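## Task

The rack front holds twelve drive blanks in three rows of four. Press each protruding blank fully home so it stops and latches, but leave untouched the bottom-row blank that is first from the right when facing the rack. The rack is loose on the table. Tipping it more than a little fails the task, and it must finish where it began. A blank that stays in only because the robot is holding it does not count.

## Robot and tools

Robot: two arms, left_arm and right_arm, each ending in a two-finger gripper. Four cameras: cam_high and cam_low (672x504) and the fisheye wrist cameras cam_left_wrist and cam_right_wrist (616x616).

Frame: every pose lives in one scene frame. Origin sits on the table surface midway between the arms; +x points out across the table, +z points up, and left_arm is on the +y side. The arm names do not match image left/right. Printed hand positions can be slightly off, worse when an arm reaches far.

Gripper axes: fingers point along the gripper's +z and close along its x. end_effector_position is the point between the pads; fingertips extend 17.5 mm past it. A flat block about 9 cm long projects toward the gripper's -y and rotates with it, so it can strike things too. Pure rotations pivot about the pad point.

The row (used by every moving call): exactly 20 numbers covering both arms, even when only one moves. First left_arm: x, y, z (metres, scene frame), qw, qx, qy, qz (orientation, w first, scene frame), then left_gripper position, force_limit, speed. Then the same ten for right_arm/right_gripper. The x,y,z plus quaternion are absolute target poses, not offsets. Gripper numbers are each in [-1, 1]: position +1 is fully open (50 mm gap), about -0.65 closes the pads together, -1 means close until something stops them. force_limit maps -1/0/+1 to roughly 20/102/185 N per pad. speed maps -1/0/+1 to 20/85/150 mm/s of gap change. To hold an arm still, resend its last reported pose and quaternion exactly and repeat its three gripper numbers (a 0 is an actual command). Keep resending the same quaternion to hold orientation rather than copying a drifted one.

execute_actions: argument actions, a list with zero or one item, plus optional pictures (boolean). Empty list = just report state. {"rows": [[20 numbers], ...], "steps": n} plays up to 15 rows, one per 1/30 s step, repeating the last row if steps exceed rows (steps up to 15, default 15). {"steps": n} alone is a wait of up to 300 steps counted from the previous result. Each step the commanded pose is clipped to within 70 mm and 16 degrees of the measured pose, so far targets need several calls. A call is refused (nothing sent) if a target lies over 0.6 m from that arm's last reported position along any gripper axis.

move: argument target (one 20-number row) and optional speed in m/s (0.002 to 0.5, default 0.25; turn rate twice that in rad/s). Both grippers travel straight toward their absolute poses and finish together, lasting 0.5 to 10 s. Nothing slows for obstacles or the other arm. Finger numbers are applied at the start. Result adds a move: line reporting the ending (done, off_target, moving, held, fault), any limits (paced = pose clipped; held = some steps blocked, after which the arm may jump fast), and each gripper's distance from its pose.

wait: argument seconds, 0 to 10; sends nothing new.

zoom_image: camera name and region [x0, y0, x1, y1] in that camera's pixels, top-left origin, at most 504x504, for a closer look at the latest image.

finished_scene: argument scene (1 or 2). Call it only once the blanks are latched and the arms are clear of the rack.

Result lines: the state line gives left_arm and right_arm pose. object_status: 0 fingers moving, 1 stopped while opening, 2 stopped while closing on something, 3 at requested position or pads met. position_measured in counts; gap is about (250 - value) x 0.202 mm. HELD marks steps the clearance check did not send; a pose unreachable line names the affected arm. Hand target shows where the controller is driving each gripper. Flange force is the estimated external force on the gripper (noisy, worst after sudden stops). MOTOR HOT warns of overheating; OVER-TEMPERATURE FAULT means brakes are on until cooled.

Faults: contact torque at a joint limit (148 N m for waist, shoulder, elbow; 37.2 N m for the three wrist joints) or any external force of 150 N stops that arm for 10 s and drops the rest of the call. The arms are stiff: commanding even slightly beyond a firm contact can trigger this, and faster approaches hit harder. For pushing blanks, approach slowly, aim only a little past the expected latched face, then back off so nothing is held in by the gripper. Pushing a free rack too hard may slide or tip it; it must stay upright and in place. Keep the arms from colliding or pressing each other, and knock nothing off the table. The simulation keeps running while you compose replies.

Each tool is called after "Request:" by a JSON object that holds its "fn" and its "kwargs", one argument or row to a line.

## Session

I'll start by looking at the scene.

Request:
{"fn": "execute_actions", "kwargs": {
  "actions": []
}}

Scene clock: 0.00 s of 4500.00 s.
left_arm: end_effector_position=(+0.4926, +0.4942, +0.1478) position_measured=3 object_status=3 end_effector_quat_wxyz=(-0.112, +0.798, +0.530, -0.263) | right_arm: end_effector_position=(+0.5410, -0.3944, +0.3495) position_measured=3 object_status=3 end_effector_quat_wxyz=(+0.041, +0.995, +0.087, -0.005)
Joint positions: left_arm=[ 0.282  0.728  0.584 -0.146 -1.989 -0.849] | right_arm=[ 0.383  0.277  0.486  0.079 -1.81  -1.736]
Joint velocities: left_arm=[-0.001 -0.     0.     0.     0.    -0.   ] | right_arm=[ 0.    -0.     0.    -0.    -0.001 -0.002]
Flange force (N, the push that the arm receives, along the gripper's own x y z axes): no reading
Hand target (left_arm): +0.493, +0.494, +0.148; -0.112, +0.798, +0.530, -0.263
Hand target (right_arm): +0.541, -0.394, +0.350; +0.041, +0.995, +0.087, -0.005

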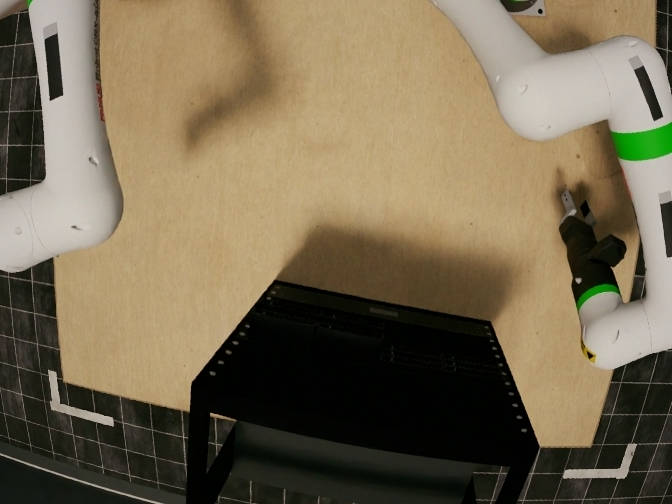

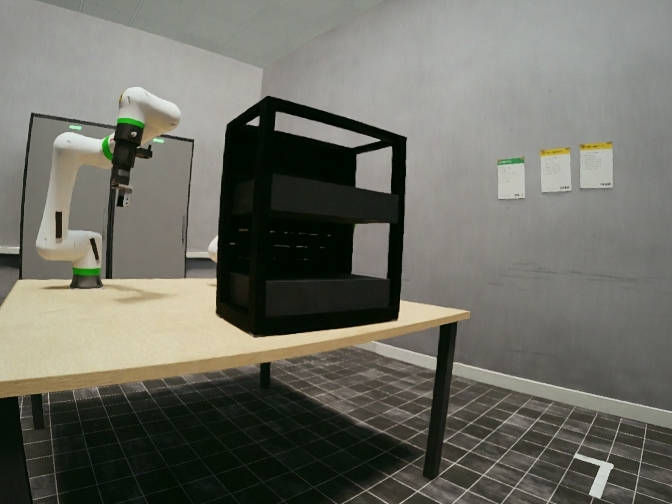

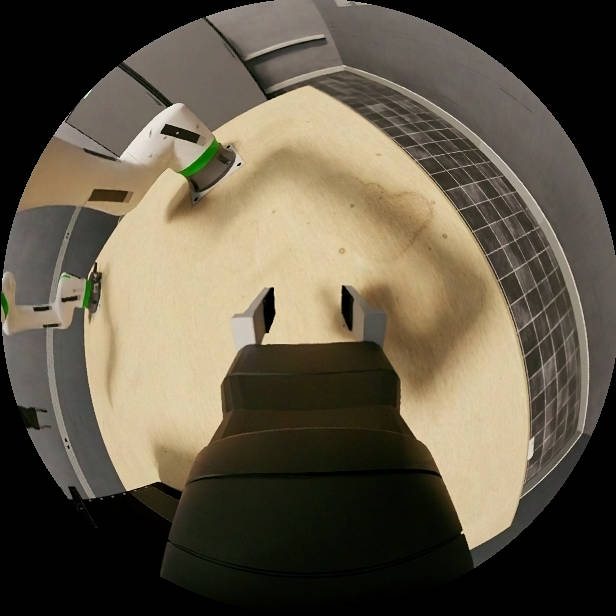

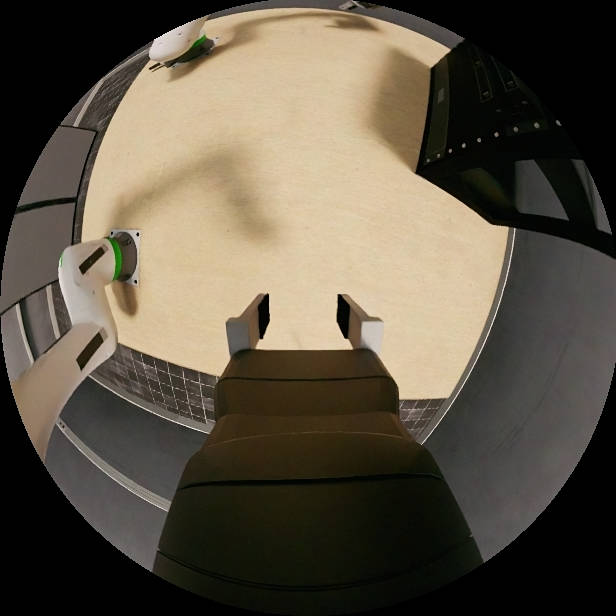

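Request:
{"fn": "zoom_image", "kwargs": {
  "camera": "cam_high",
  "region": [170, 260, 560, 504]
}}

Request:
{"fn": "zoom_image", "kwargs": {
  "camera": "cam_low",
  "region": [190, 80, 430, 350]
}}

Request:
{"fn": "zoom_image", "kwargs": {
  "camera": "cam_right_wrist",
  "region": [380, 20, 616, 260]
}}

Region (170, 260, 560, 504) of cam_high's 672x504 image, scaled by 1.292, with more detail than that image has; it fills the top 315 rows of this view, and the rest is white.

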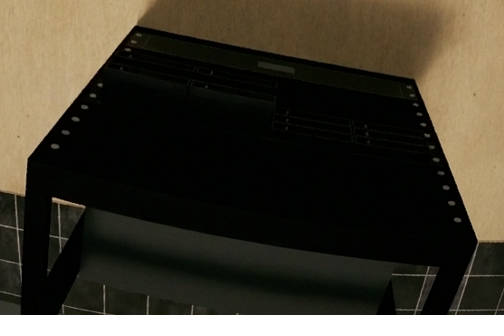

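Region (190, 80, 430, 350) of cam_low's 672x504 image, scaled by 1.867, with more detail than that image has.

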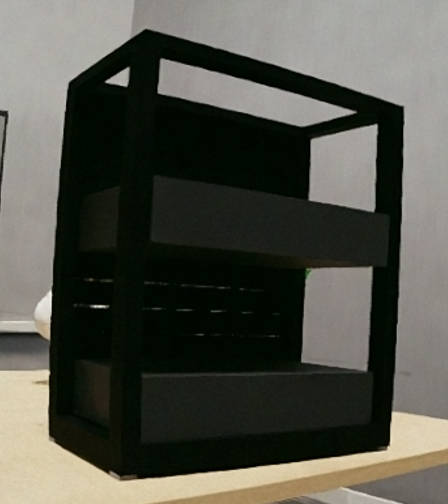

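Region (380, 20, 616, 260) of cam_right_wrist's 616x616 image, scaled by 2.100, with more detail than that image has; it fills the left 496 columns of this view, and the rest is white.

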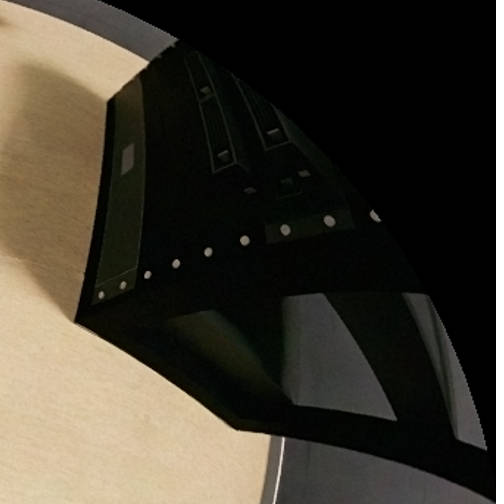

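Request:
{"fn": "move", "kwargs": {
  "target": [0.4926, 0.4942, 0.1478, -0.112, 0.798, 0.530, -0.263, 1, 0, 0, 0.30, -0.02, 0.25, 0.5, -0.5, 0.5, -0.5, 1, 0, 0],
  "speed": 0.3
}}

Scene clock: 20.00 s of 4500.00 s.
left_arm: end_effector_position=(+0.4926, +0.4942, +0.1478) position_measured=3 object_status=3 end_effector_quat_wxyz=(-0.112, +0.798, +0.530, -0.263) | right_arm: end_effector_position=(+0.2999, -0.0214, +0.2503) position_measured=3 object_status=3 end_effector_quat_wxyz=(-0.396, +0.877, -0.252, +0.106)
Joint positions: left_arm=[ 0.282  0.728  0.584 -0.146 -1.989 -0.848] | right_arm=[ 1.359 -0.46  -0.869  0.604 -0.405 -3.929]
Joint velocities: left_arm=[-0. -0. -0. -0.  0.  0.] | right_arm=[-0.01  -0.004 -0.005 -0.024  0.026 -0.001]
Flange force (N, the push that the arm receives, along the gripper's own x y z axes): left_arm=[2.5 2.5 -2.1] | right_arm=no reading
Hand target (left_arm): +0.493, +0.494, +0.148; -0.112, +0.798, +0.530, -0.263
Hand target (right_arm): +0.300, -0.021, +0.250; -0.397, +0.876, -0.252, +0.105
Off the commanded pose (left_arm): 0.000 m, 0 deg.
Off the commanded pose (right_arm): 0.001 m, 71 deg; orientation clipped at the last step of the last action.
joint sent to its limit (right arm) — the command would take joint 6 (wrist roll) past its lower limit, so that joint was sent only as far as its limit.
After step 90, 11.87 s passed at rest.
move: off_target (right_arm); limits=paced

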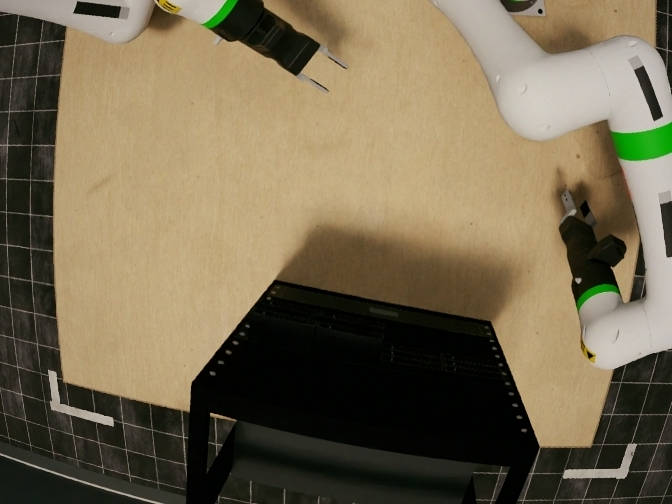

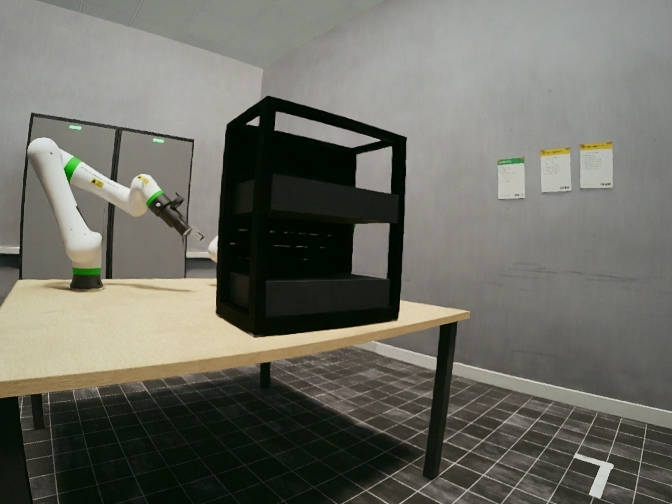

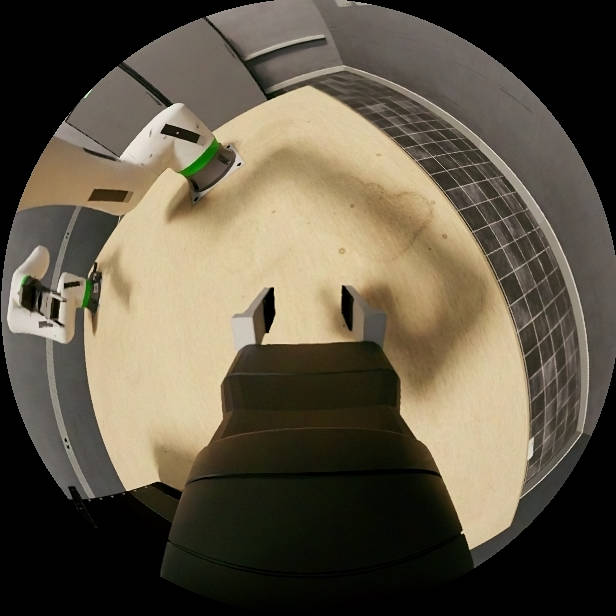

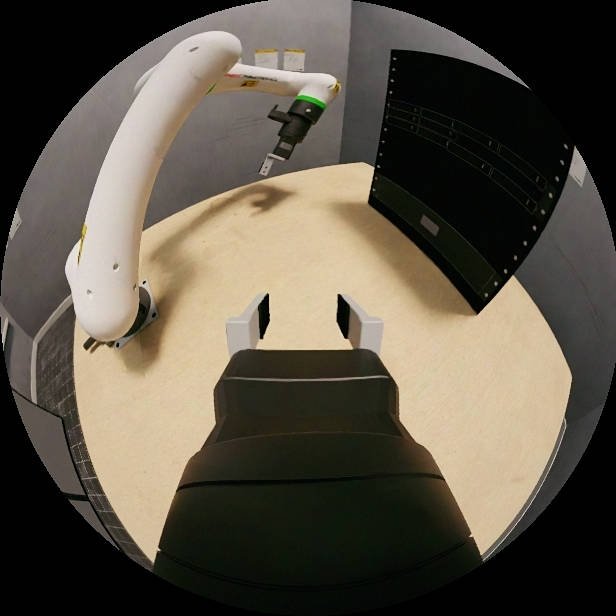

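Request:
{"fn": "zoom_image", "kwargs": {
  "camera": "cam_right_wrist",
  "region": [350, 30, 600, 330]
}}

Region (350, 30, 600, 330) of cam_right_wrist's 616x616 image, scaled by 1.680, with more detail than that image has.

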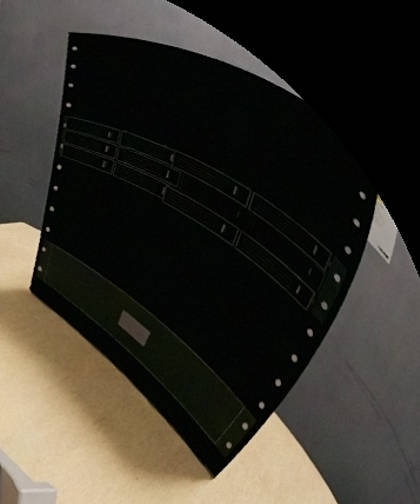

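Request:
{"fn": "move", "kwargs": {
  "target": [0.4926, 0.4942, 0.1478, -0.112, 0.798, 0.530, -0.263, 1, 0, 0, 0.32, -0.02, 0.25, -0.183, -0.683, -0.183, -0.683, 1, 0, 0],
  "speed": 0.5
}}

Request:
{"fn": "move", "kwargs": {
  "target": [0.4926, 0.4942, 0.1478, -0.112, 0.798, 0.530, -0.263, 1, 0, 0, 0.32, -0.02, 0.25, -0.683, -0.183, -0.683, -0.183, 1, 0, 0],
  "speed": 0.5
}}

Request:
{"fn": "move", "kwargs": {
  "target": [0.4926, 0.4942, 0.1478, -0.112, 0.798, 0.530, -0.263, 1, 0, 0, 0.32, -0.02, 0.25, 0.5, -0.5, 0.5, -0.5, 1, 0, 0],
  "speed": 0.5
}}

Scene clock: 50.63 s of 4500.00 s.
left_arm: end_effector_position=(+0.4926, +0.4942, +0.1478) position_measured=3 object_status=3 end_effector_quat_wxyz=(-0.112, +0.798, +0.530, -0.263) | right_arm: end_effector_position=(+0.3209, -0.0209, +0.2489) position_measured=3 object_status=3 end_effector_quat_wxyz=(+0.183, +0.683, +0.184, +0.683)
Joint positions: left_arm=[ 0.282  0.728  0.584 -0.146 -1.989 -0.848] | right_arm=[ 1.632  0.245 -0.845  1.539 -1.587 -3.706]
Joint velocities: left_arm=[-0.001 -0.     0.    -0.     0.002 -0.002] | right_arm=[-0.002  0.002  0.     0.003 -0.003  0.001]
Flange force (N, the push that the arm receives, along the gripper's own x y z axes): left_arm=[3.3 2.8 -3.2] | right_arm=[0.4 3.6 3.4]
Hand target (left_arm): +0.493, +0.494, +0.148; -0.112, +0.798, +0.530, -0.263
Hand target (right_arm): +0.321, -0.021, +0.249; +0.184, +0.683, +0.184, +0.683
Off the commanded pose (left_arm): 0.000 m, 0 deg.
Off the commanded pose (right_arm): 0.002 m, 0 deg.
After step 90, 25.10 s passed at rest.
move: done

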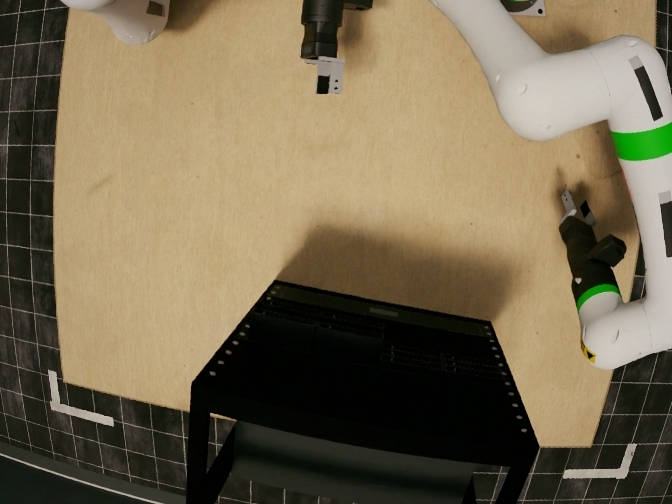

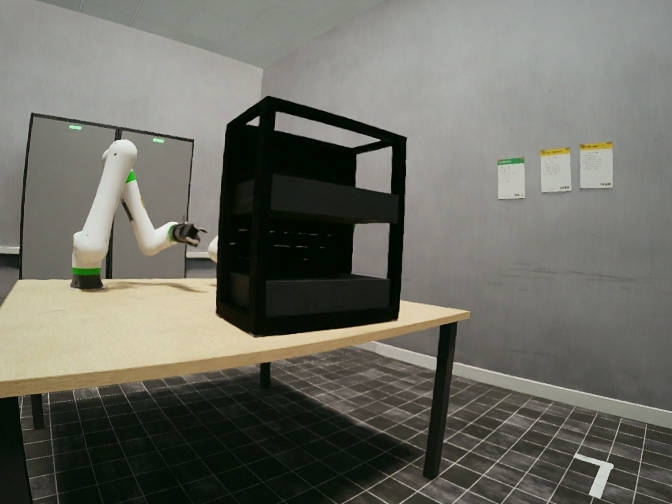

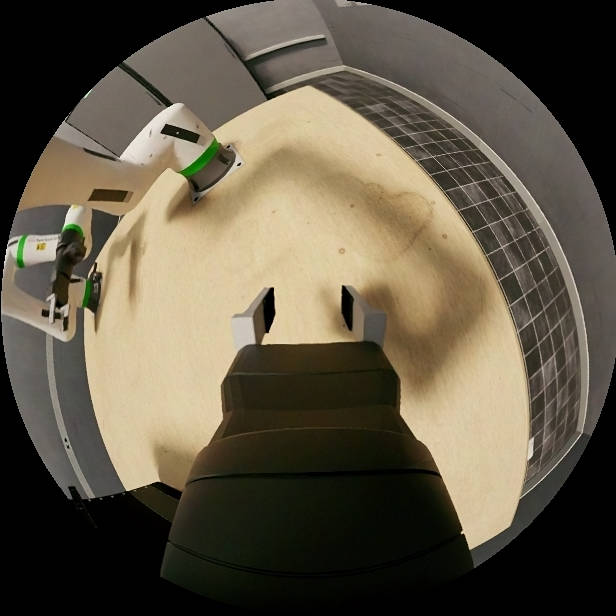

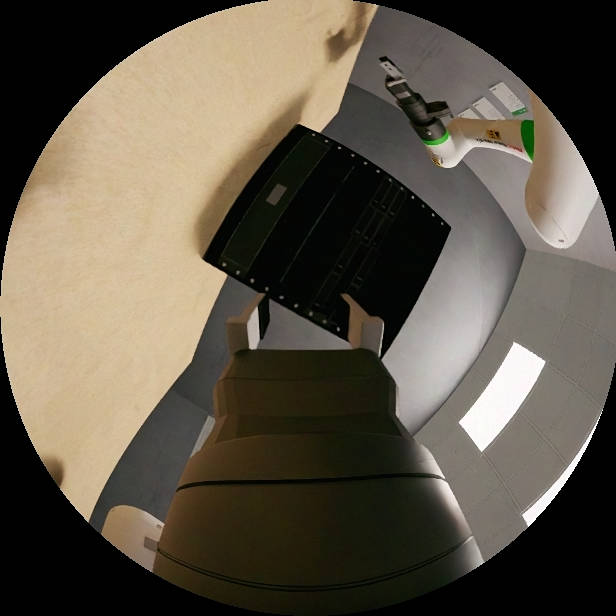

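Scene clock: 53.30 s of 4500.00 s.
left_arm: end_effector_position=(+0.4926, +0.4942, +0.1478) position_measured=3 object_status=3 end_effector_quat_wxyz=(-0.112, +0.798, +0.530, -0.263) | right_arm: end_effector_position=(+0.3200, -0.0199, +0.2499) position_measured=3 object_status=3 end_effector_quat_wxyz=(+0.683, +0.183, +0.683, +0.183)
Joint positions: left_arm=[ 0.282  0.728  0.584 -0.146 -1.989 -0.848] | right_arm=[ 1.63   0.33  -0.726  1.542 -1.587 -1.58 ]
Joint velocities: left_arm=[ 0.001  0.001  0.    -0.     0.    -0.   ] | right_arm=[ 0.    -0.001  0.001 -0.001 -0.001  0.003]
Flange force (N, the push that the arm receives, along the gripper's own x y z axes): left_arm=[3.5 3.1 -2.9] | right_arm=[-7.1 -6.2 0.5]
Hand target (left_arm): +0.493, +0.494, +0.148; -0.112, +0.798, +0.530, -0.263
Hand target (right_arm): +0.320, -0.020, +0.250; +0.683, +0.183, +0.683, +0.183
Off the commanded pose (left_arm): 0.000 m, 0 deg.
Off the commanded pose (right_arm): 0.000 m, 0 deg.
move: done

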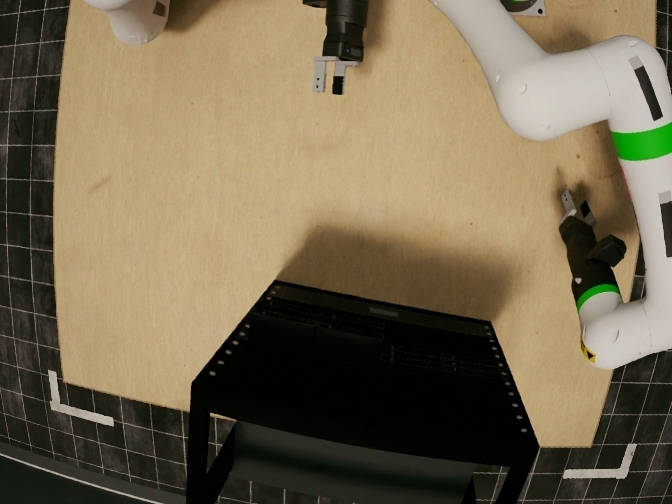

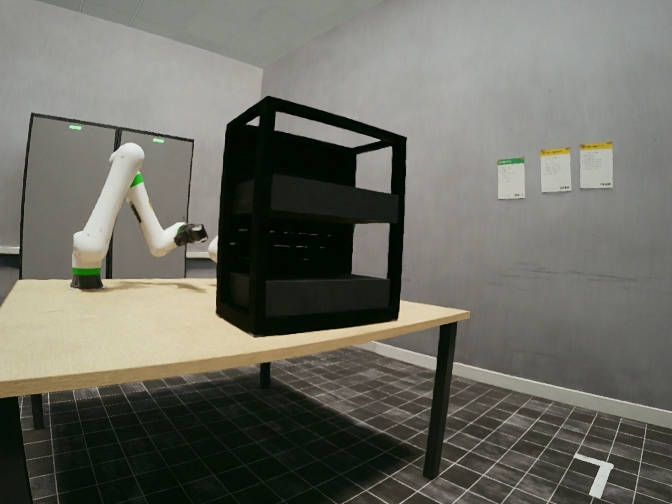

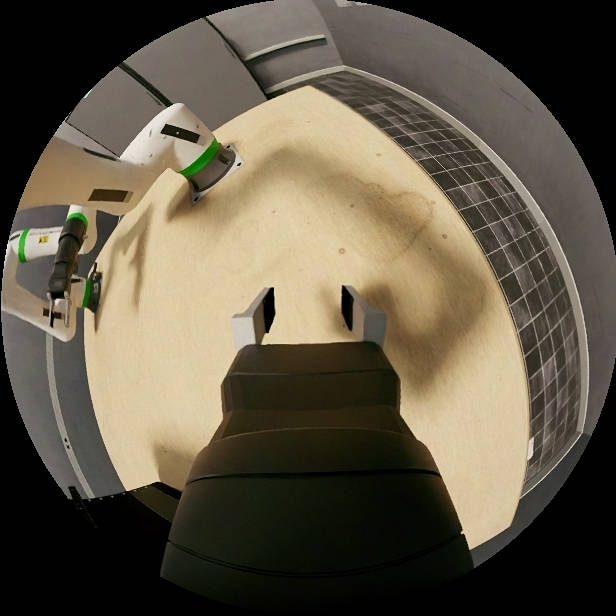

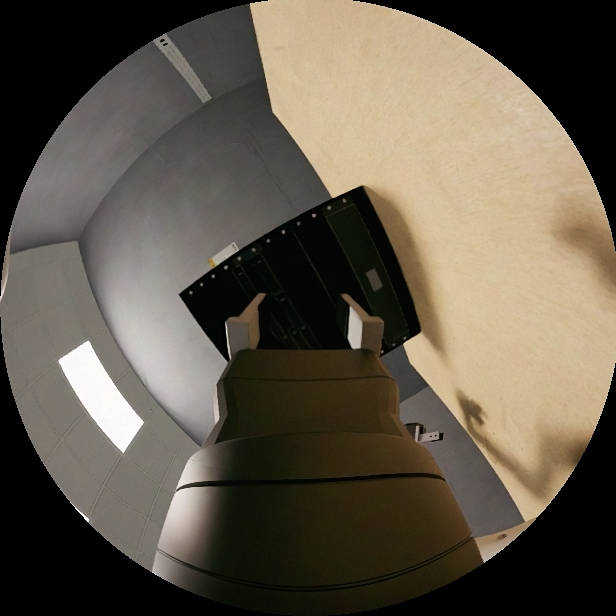

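Scene clock: 55.97 s of 4500.00 s.
left_arm: end_effector_position=(+0.4926, +0.4942, +0.1478) position_measured=3 object_status=3 end_effector_quat_wxyz=(-0.112, +0.798, +0.530, -0.263) | right_arm: end_effector_position=(+0.3202, -0.0202, +0.2501) position_measured=3 object_status=3 end_effector_quat_wxyz=(+0.500, -0.500, +0.500, -0.500)
Joint positions: left_arm=[ 0.282  0.728  0.584 -0.146 -1.989 -0.848] | right_arm=[ 1.633  0.364 -0.799  1.537 -1.585  0.408]
Joint velocities: left_arm=[-0.     0.001  0.    -0.002  0.     0.   ] | right_arm=[ 0.    -0.002 -0.    -0.001  0.001  0.006]
Flange force (N, the push that the arm receives, along the gripper's own x y z axes): left_arm=[4.2 4.1 -4.0] | right_arm=[9.0 -2.9 2.5]
Hand target (left_arm): +0.493, +0.494, +0.148; -0.112, +0.798, +0.530, -0.263
Hand target (right_arm): +0.320, -0.020, +0.250; +0.500, -0.500, +0.500, -0.500
Off the commanded pose (left_arm): 0.000 m, 0 deg.
Off the commanded pose (right_arm): 0.000 m, 0 deg.
move: done

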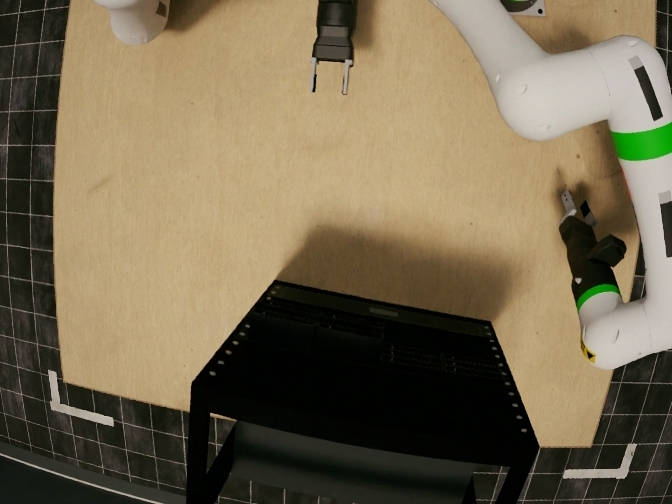

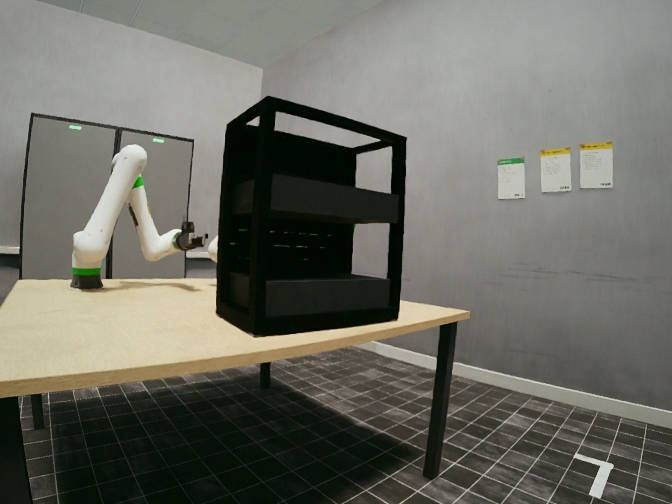

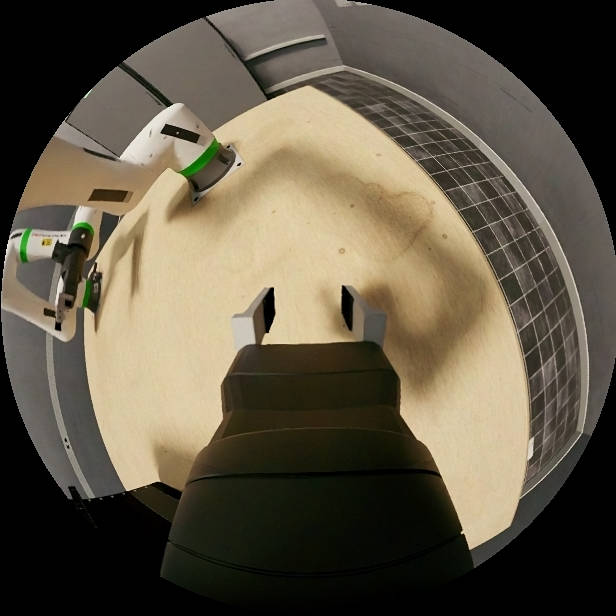

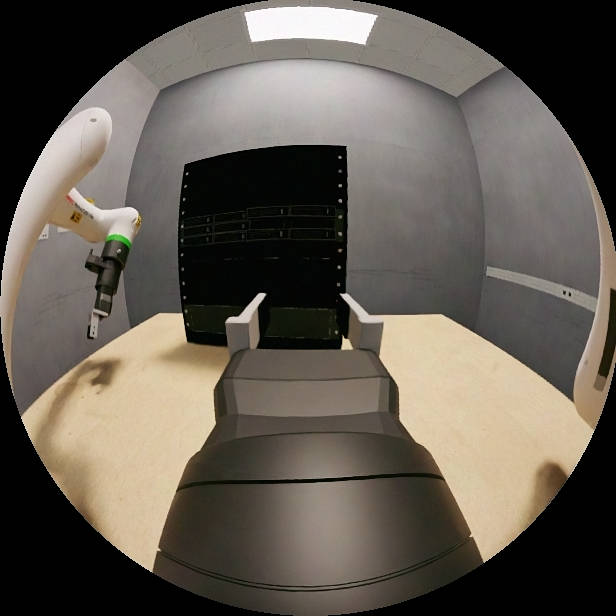

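Request:
{"fn": "zoom_image", "kwargs": {
  "camera": "cam_right_wrist",
  "region": [170, 140, 360, 350]
}}

Region (170, 140, 360, 350) of cam_right_wrist's 616x616 image, scaled by 2.400, with more detail than that image has; it fills the left 456 columns of this view, and the rest is white.

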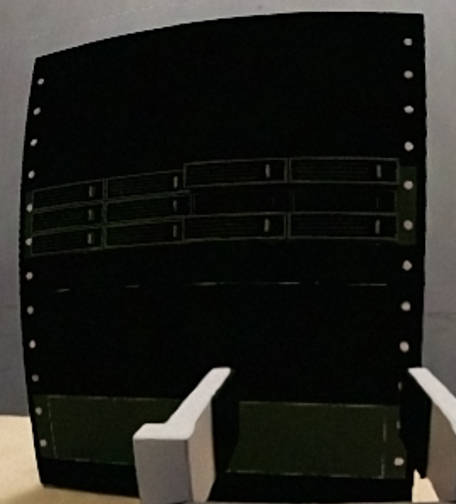

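Request:
{"fn": "move", "kwargs": {
  "target": [0.50, 0.14, 0.33, 0.5, -0.5, 0.5, -0.5, 1, 0, 0, 0.60, -0.40, 0.35, 0, 0, 1, 0, 1, 0, 0],
  "speed": 0.4
}}

Scene clock: 176.70 s of 4500.00 s.
left_arm: end_effector_position=(+0.5002, +0.1430, +0.3281) position_measured=3 object_status=3 end_effector_quat_wxyz=(+0.500, -0.500, +0.500, -0.500) | right_arm: end_effector_position=(+0.5995, -0.3978, +0.3512) position_measured=3 object_status=3 end_effector_quat_wxyz=(+0.004, +0.000, +1.000, +0.000)
Joint positions: left_arm=[-1.141 -0.212 -0.609 -1.816 -1.044 -1.107] | right_arm=[ 0.384  0.434  0.721  0.003 -1.85   1.214]
Joint velocities: left_arm=[ 0.002  0.    -0.001 -0.002  0.002 -0.001] | right_arm=[-0.003  0.008  0.013 -0.003 -0.011 -0.002]
Flange force (N, the push that the arm receives, along the gripper's own x y z axes): left_arm=[1.0 1.9 0.9] | right_arm=[9.5 -1.2 4.1]
Hand target (left_arm): +0.500, +0.143, +0.328; +0.500, -0.500, +0.500, -0.500
Hand target (right_arm): +0.600, -0.398, +0.351; +0.004, +0.000, +1.000, +0.000
Off the commanded pose (left_arm): 0.004 m, 0 deg.
Off the commanded pose (right_arm): 0.003 m, 0 deg.
After step 90, 113.37 s passed at rest.
move: off_target (left_arm)

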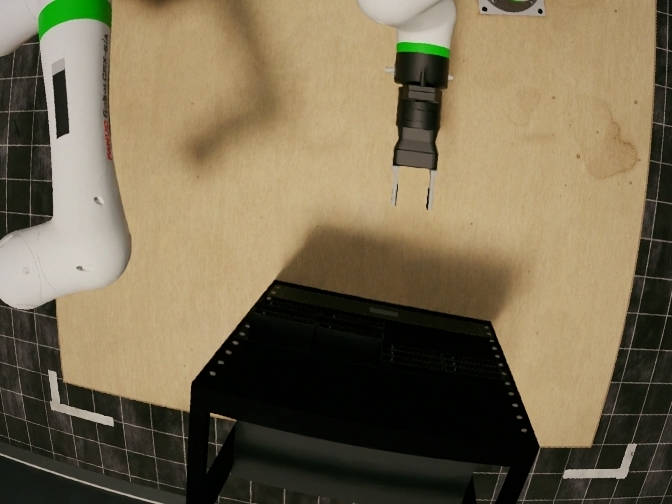

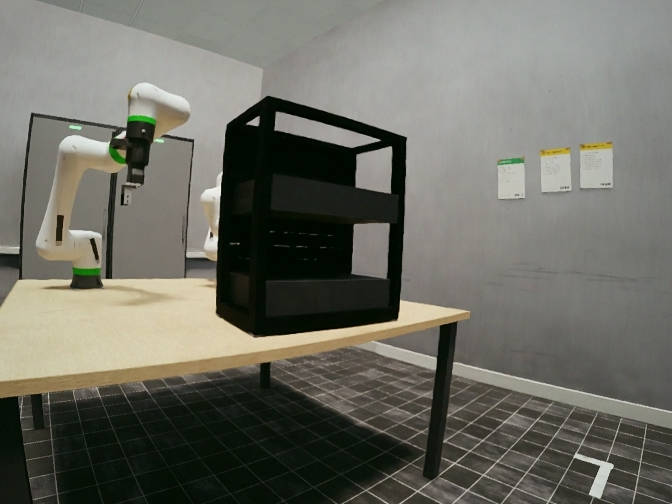

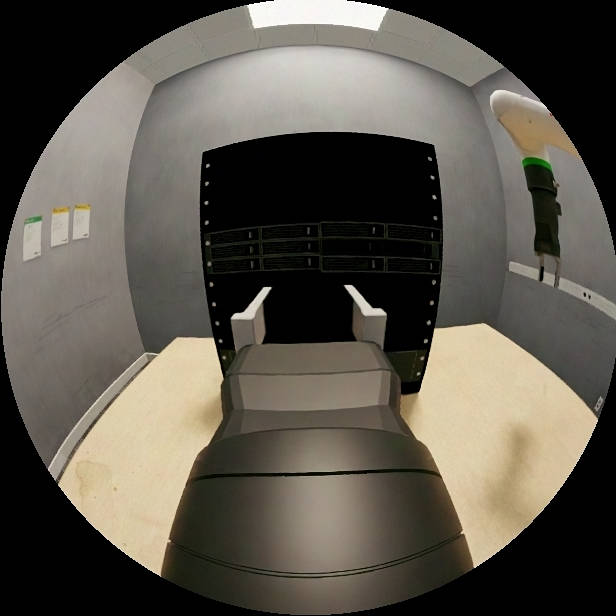

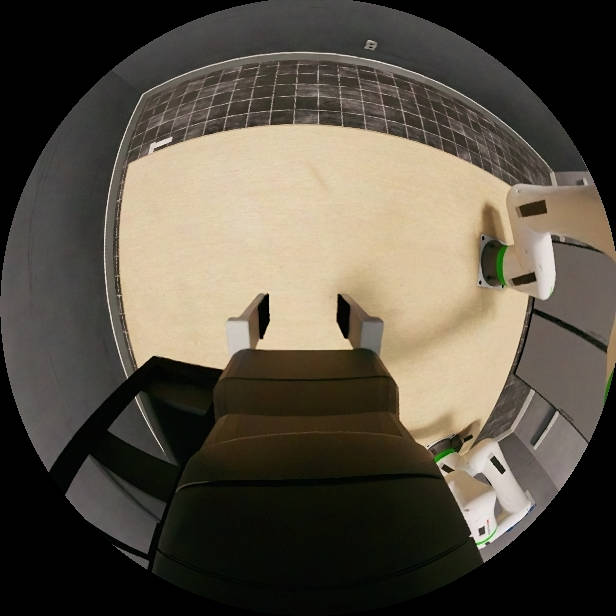

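Request:
{"fn": "zoom_image", "kwargs": {
  "camera": "cam_left_wrist",
  "region": [190, 190, 460, 300]
}}

Region (190, 190, 460, 300) of cam_left_wrist's 616x616 image, scaled by 1.867, with more detail than that image has; it fills the top 205 rows of this view, and the rest is white.

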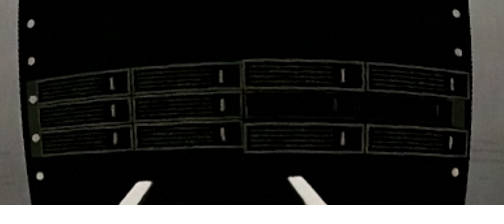

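Request:
{"fn": "move", "kwargs": {
  "target": [0.50, 0.143, 0.328, 0.5, -0.5, 0.5, -0.5, 1, 0, 0, 0.68, -0.30, 0.40, 0, 0, 0.7071, 0.7071, 1, 0, 0],
  "speed": 0.3
}}

Scene clock: 186.40 s of 4500.00 s.
left_arm: end_effector_position=(+0.5000, +0.1430, +0.3280) position_measured=3 object_status=3 end_effector_quat_wxyz=(+0.500, -0.500, +0.500, -0.500) | right_arm: end_effector_position=(+0.6803, -0.3003, +0.4017) position_measured=3 object_status=3 end_effector_quat_wxyz=(-0.001, +0.002, +0.708, +0.706)
Joint positions: left_arm=[-1.141 -0.213 -0.61  -1.818 -1.044 -1.106] | right_arm=[-0.229  0.673  0.791 -1.599 -1.823  1.445]
Joint velocities: left_arm=[-0.    -0.001  0.     0.002  0.001 -0.   ] | right_arm=[-0.     0.001 -0.002 -0.004 -0.005  0.   ]
Flange force (N, the push that the arm receives, along the gripper's own x y z axes): left_arm=[0.0 2.5 4.6] | right_arm=[14.6 -1.8 3.7]
Hand target (left_arm): +0.500, +0.143, +0.328; +0.500, -0.500, +0.500, -0.500
Hand target (right_arm): +0.680, -0.300, +0.402; -0.001, +0.002, +0.708, +0.707
Off the commanded pose (left_arm): 0.000 m, 0 deg.
Off the commanded pose (right_arm): 0.002 m, 0 deg.
After step 90, 3.60 s passed at rest.
move: done

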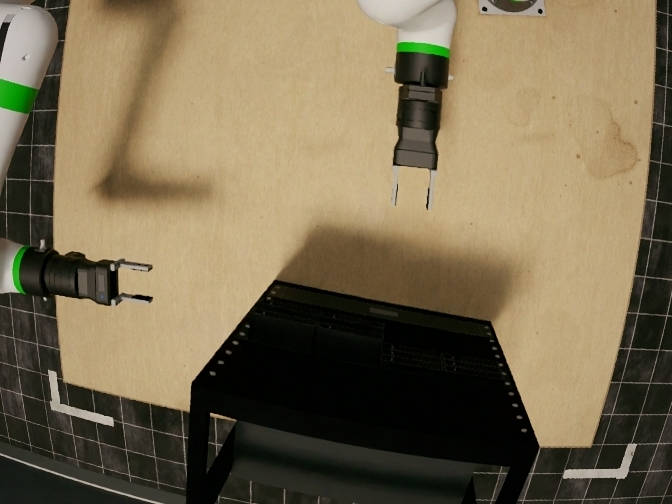

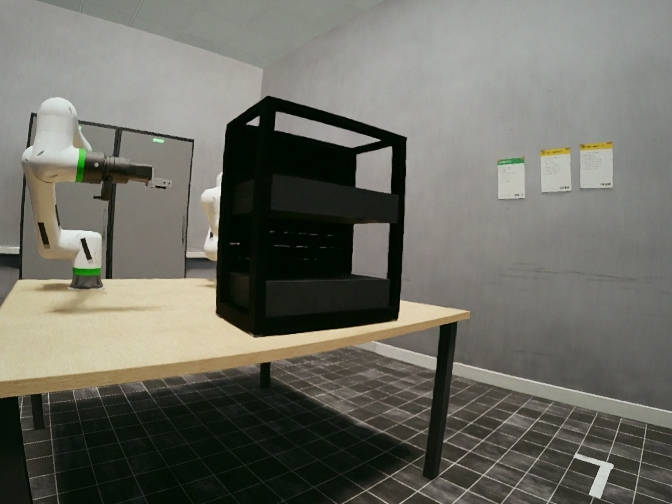

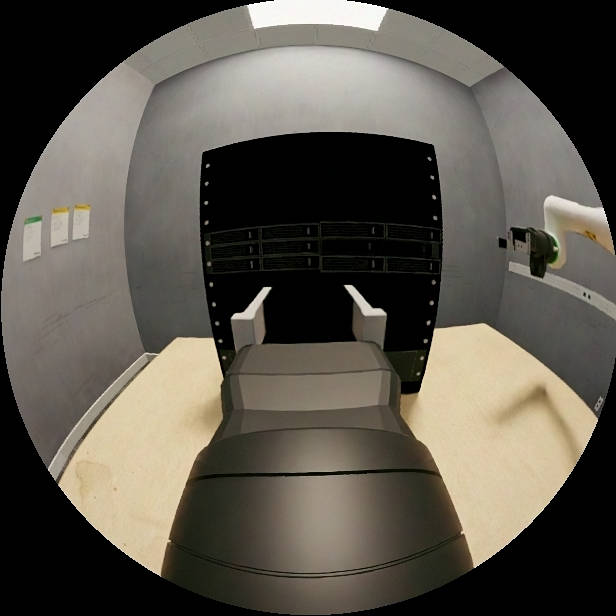

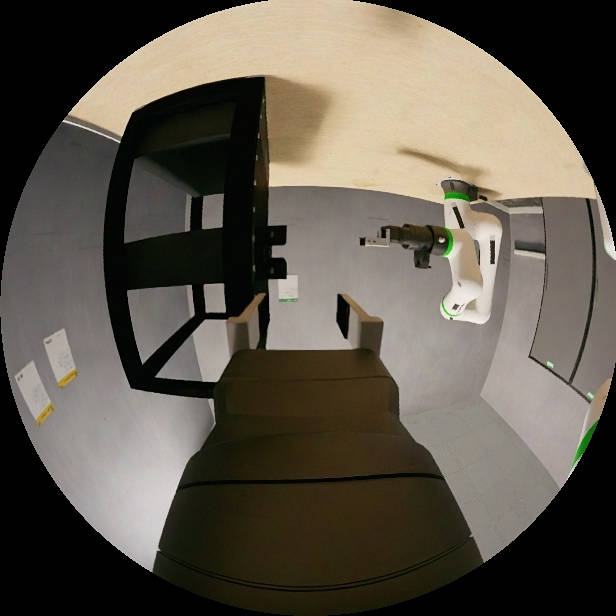

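Request:
{"fn": "zoom_image", "kwargs": {
  "camera": "cam_right_wrist",
  "region": [190, 160, 350, 320]
}}

Region (190, 160, 350, 320) of cam_right_wrist's 616x616 image, scaled by 3.150, with more detail than that image has.

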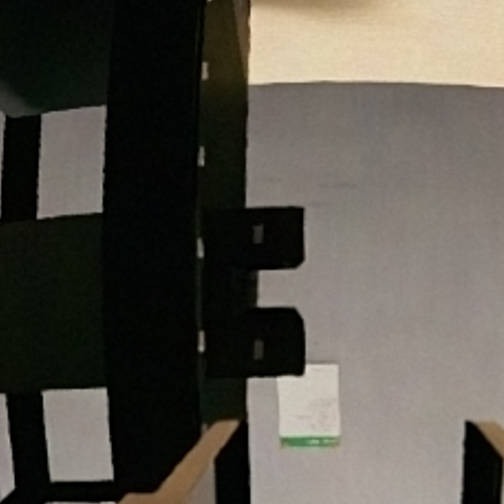

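Request:
{"fn": "zoom_image", "kwargs": {
  "camera": "cam_high",
  "region": [240, 290, 520, 400]
}}

Region (240, 290, 520, 400) of cam_high's 672x504 image, scaled by 1.800, with more detail than that image has; it fills the top 198 rows of this view, and the rest is white.

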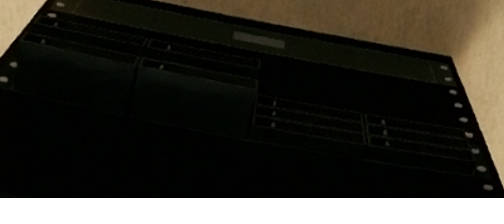

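Request:
{"fn": "move", "kwargs": {
  "target": [0.50, 0.143, 0.328, 0.5, -0.5, 0.5, -0.5, 1, 0, 0, 0.81, -0.23, 0.567, 0.3263, -0.6275, -0.3264, -0.6275, 1, 0, 0],
  "speed": 0.3
}}

Scene clock: 251.93 s of 4500.00 s.
left_arm: end_effector_position=(+0.5000, +0.1430, +0.3280) position_measured=3 object_status=3 end_effector_quat_wxyz=(+0.500, -0.500, +0.500, -0.500) | right_arm: end_effector_position=(+0.8093, -0.2306, +0.5674) position_measured=3 object_status=3 end_effector_quat_wxyz=(-0.327, +0.627, +0.326, +0.628)
Joint positions: left_arm=[-1.141 -0.213 -0.61  -1.818 -1.044 -1.106] | right_arm=[-0.025  0.487  0.818 -1.372 -1.043 -0.385]
Joint velocities: left_arm=[ 0.001 -0.001  0.     0.001 -0.    -0.001] | right_arm=[ 0.002  0.002  0.004  0.006 -0.004 -0.007]
Flange force (N, the push that the arm receives, along the gripper's own x y z axes): left_arm=[0.3 1.9 2.6] | right_arm=[-1.4 -3.7 -4.1]
Hand target (left_arm): +0.500, +0.143, +0.328; +0.500, -0.500, +0.500, -0.500
Hand target (right_arm): +0.809, -0.231, +0.567; -0.327, +0.627, +0.326, +0.628
Off the commanded pose (left_arm): 0.000 m, 0 deg.
Off the commanded pose (right_arm): 0.001 m, 0 deg.
After step 90, 59.23 s passed at rest.
move: done

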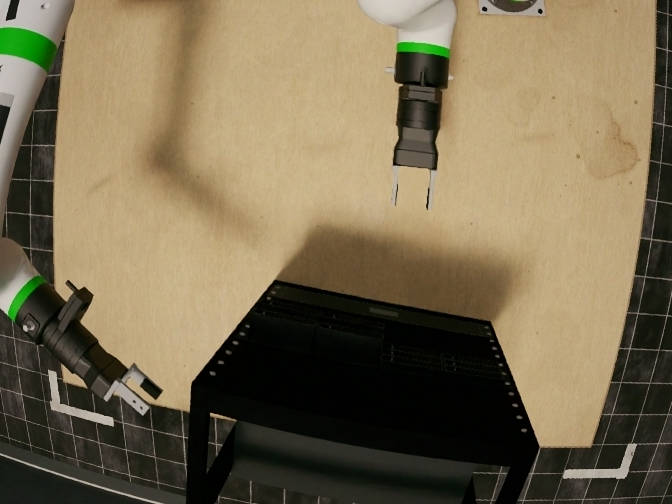

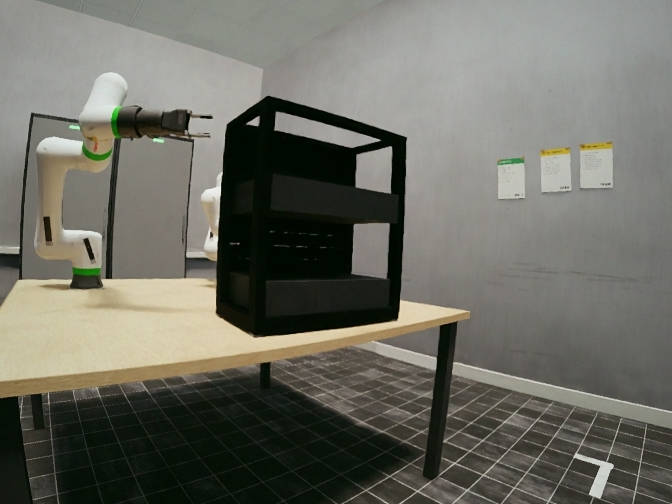

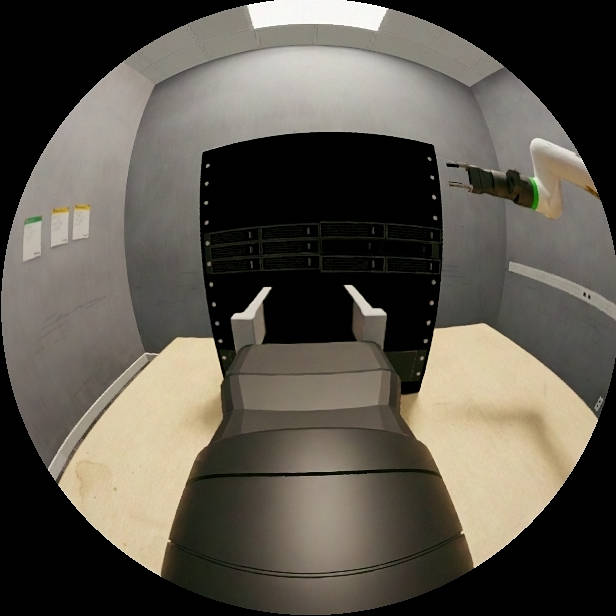

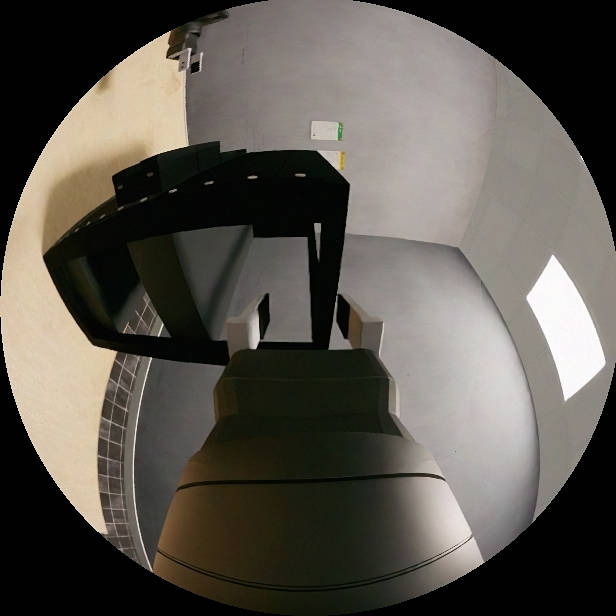

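Request:
{"fn": "zoom_image", "kwargs": {
  "camera": "cam_right_wrist",
  "region": [200, 130, 420, 360]
}}

Region (200, 130, 420, 360) of cam_right_wrist's 616x616 image, scaled by 2.191, with more detail than that image has; it fills the left 482 columns of this view, and the rest is white.

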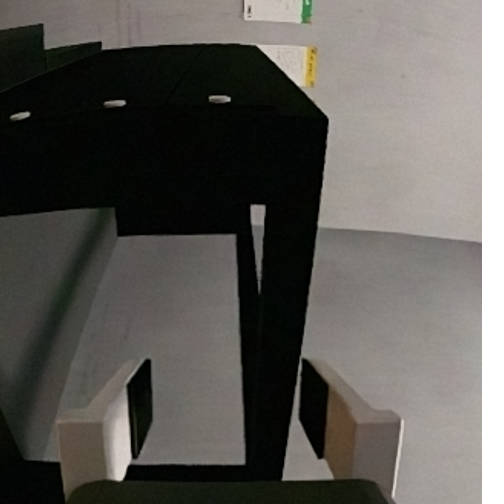

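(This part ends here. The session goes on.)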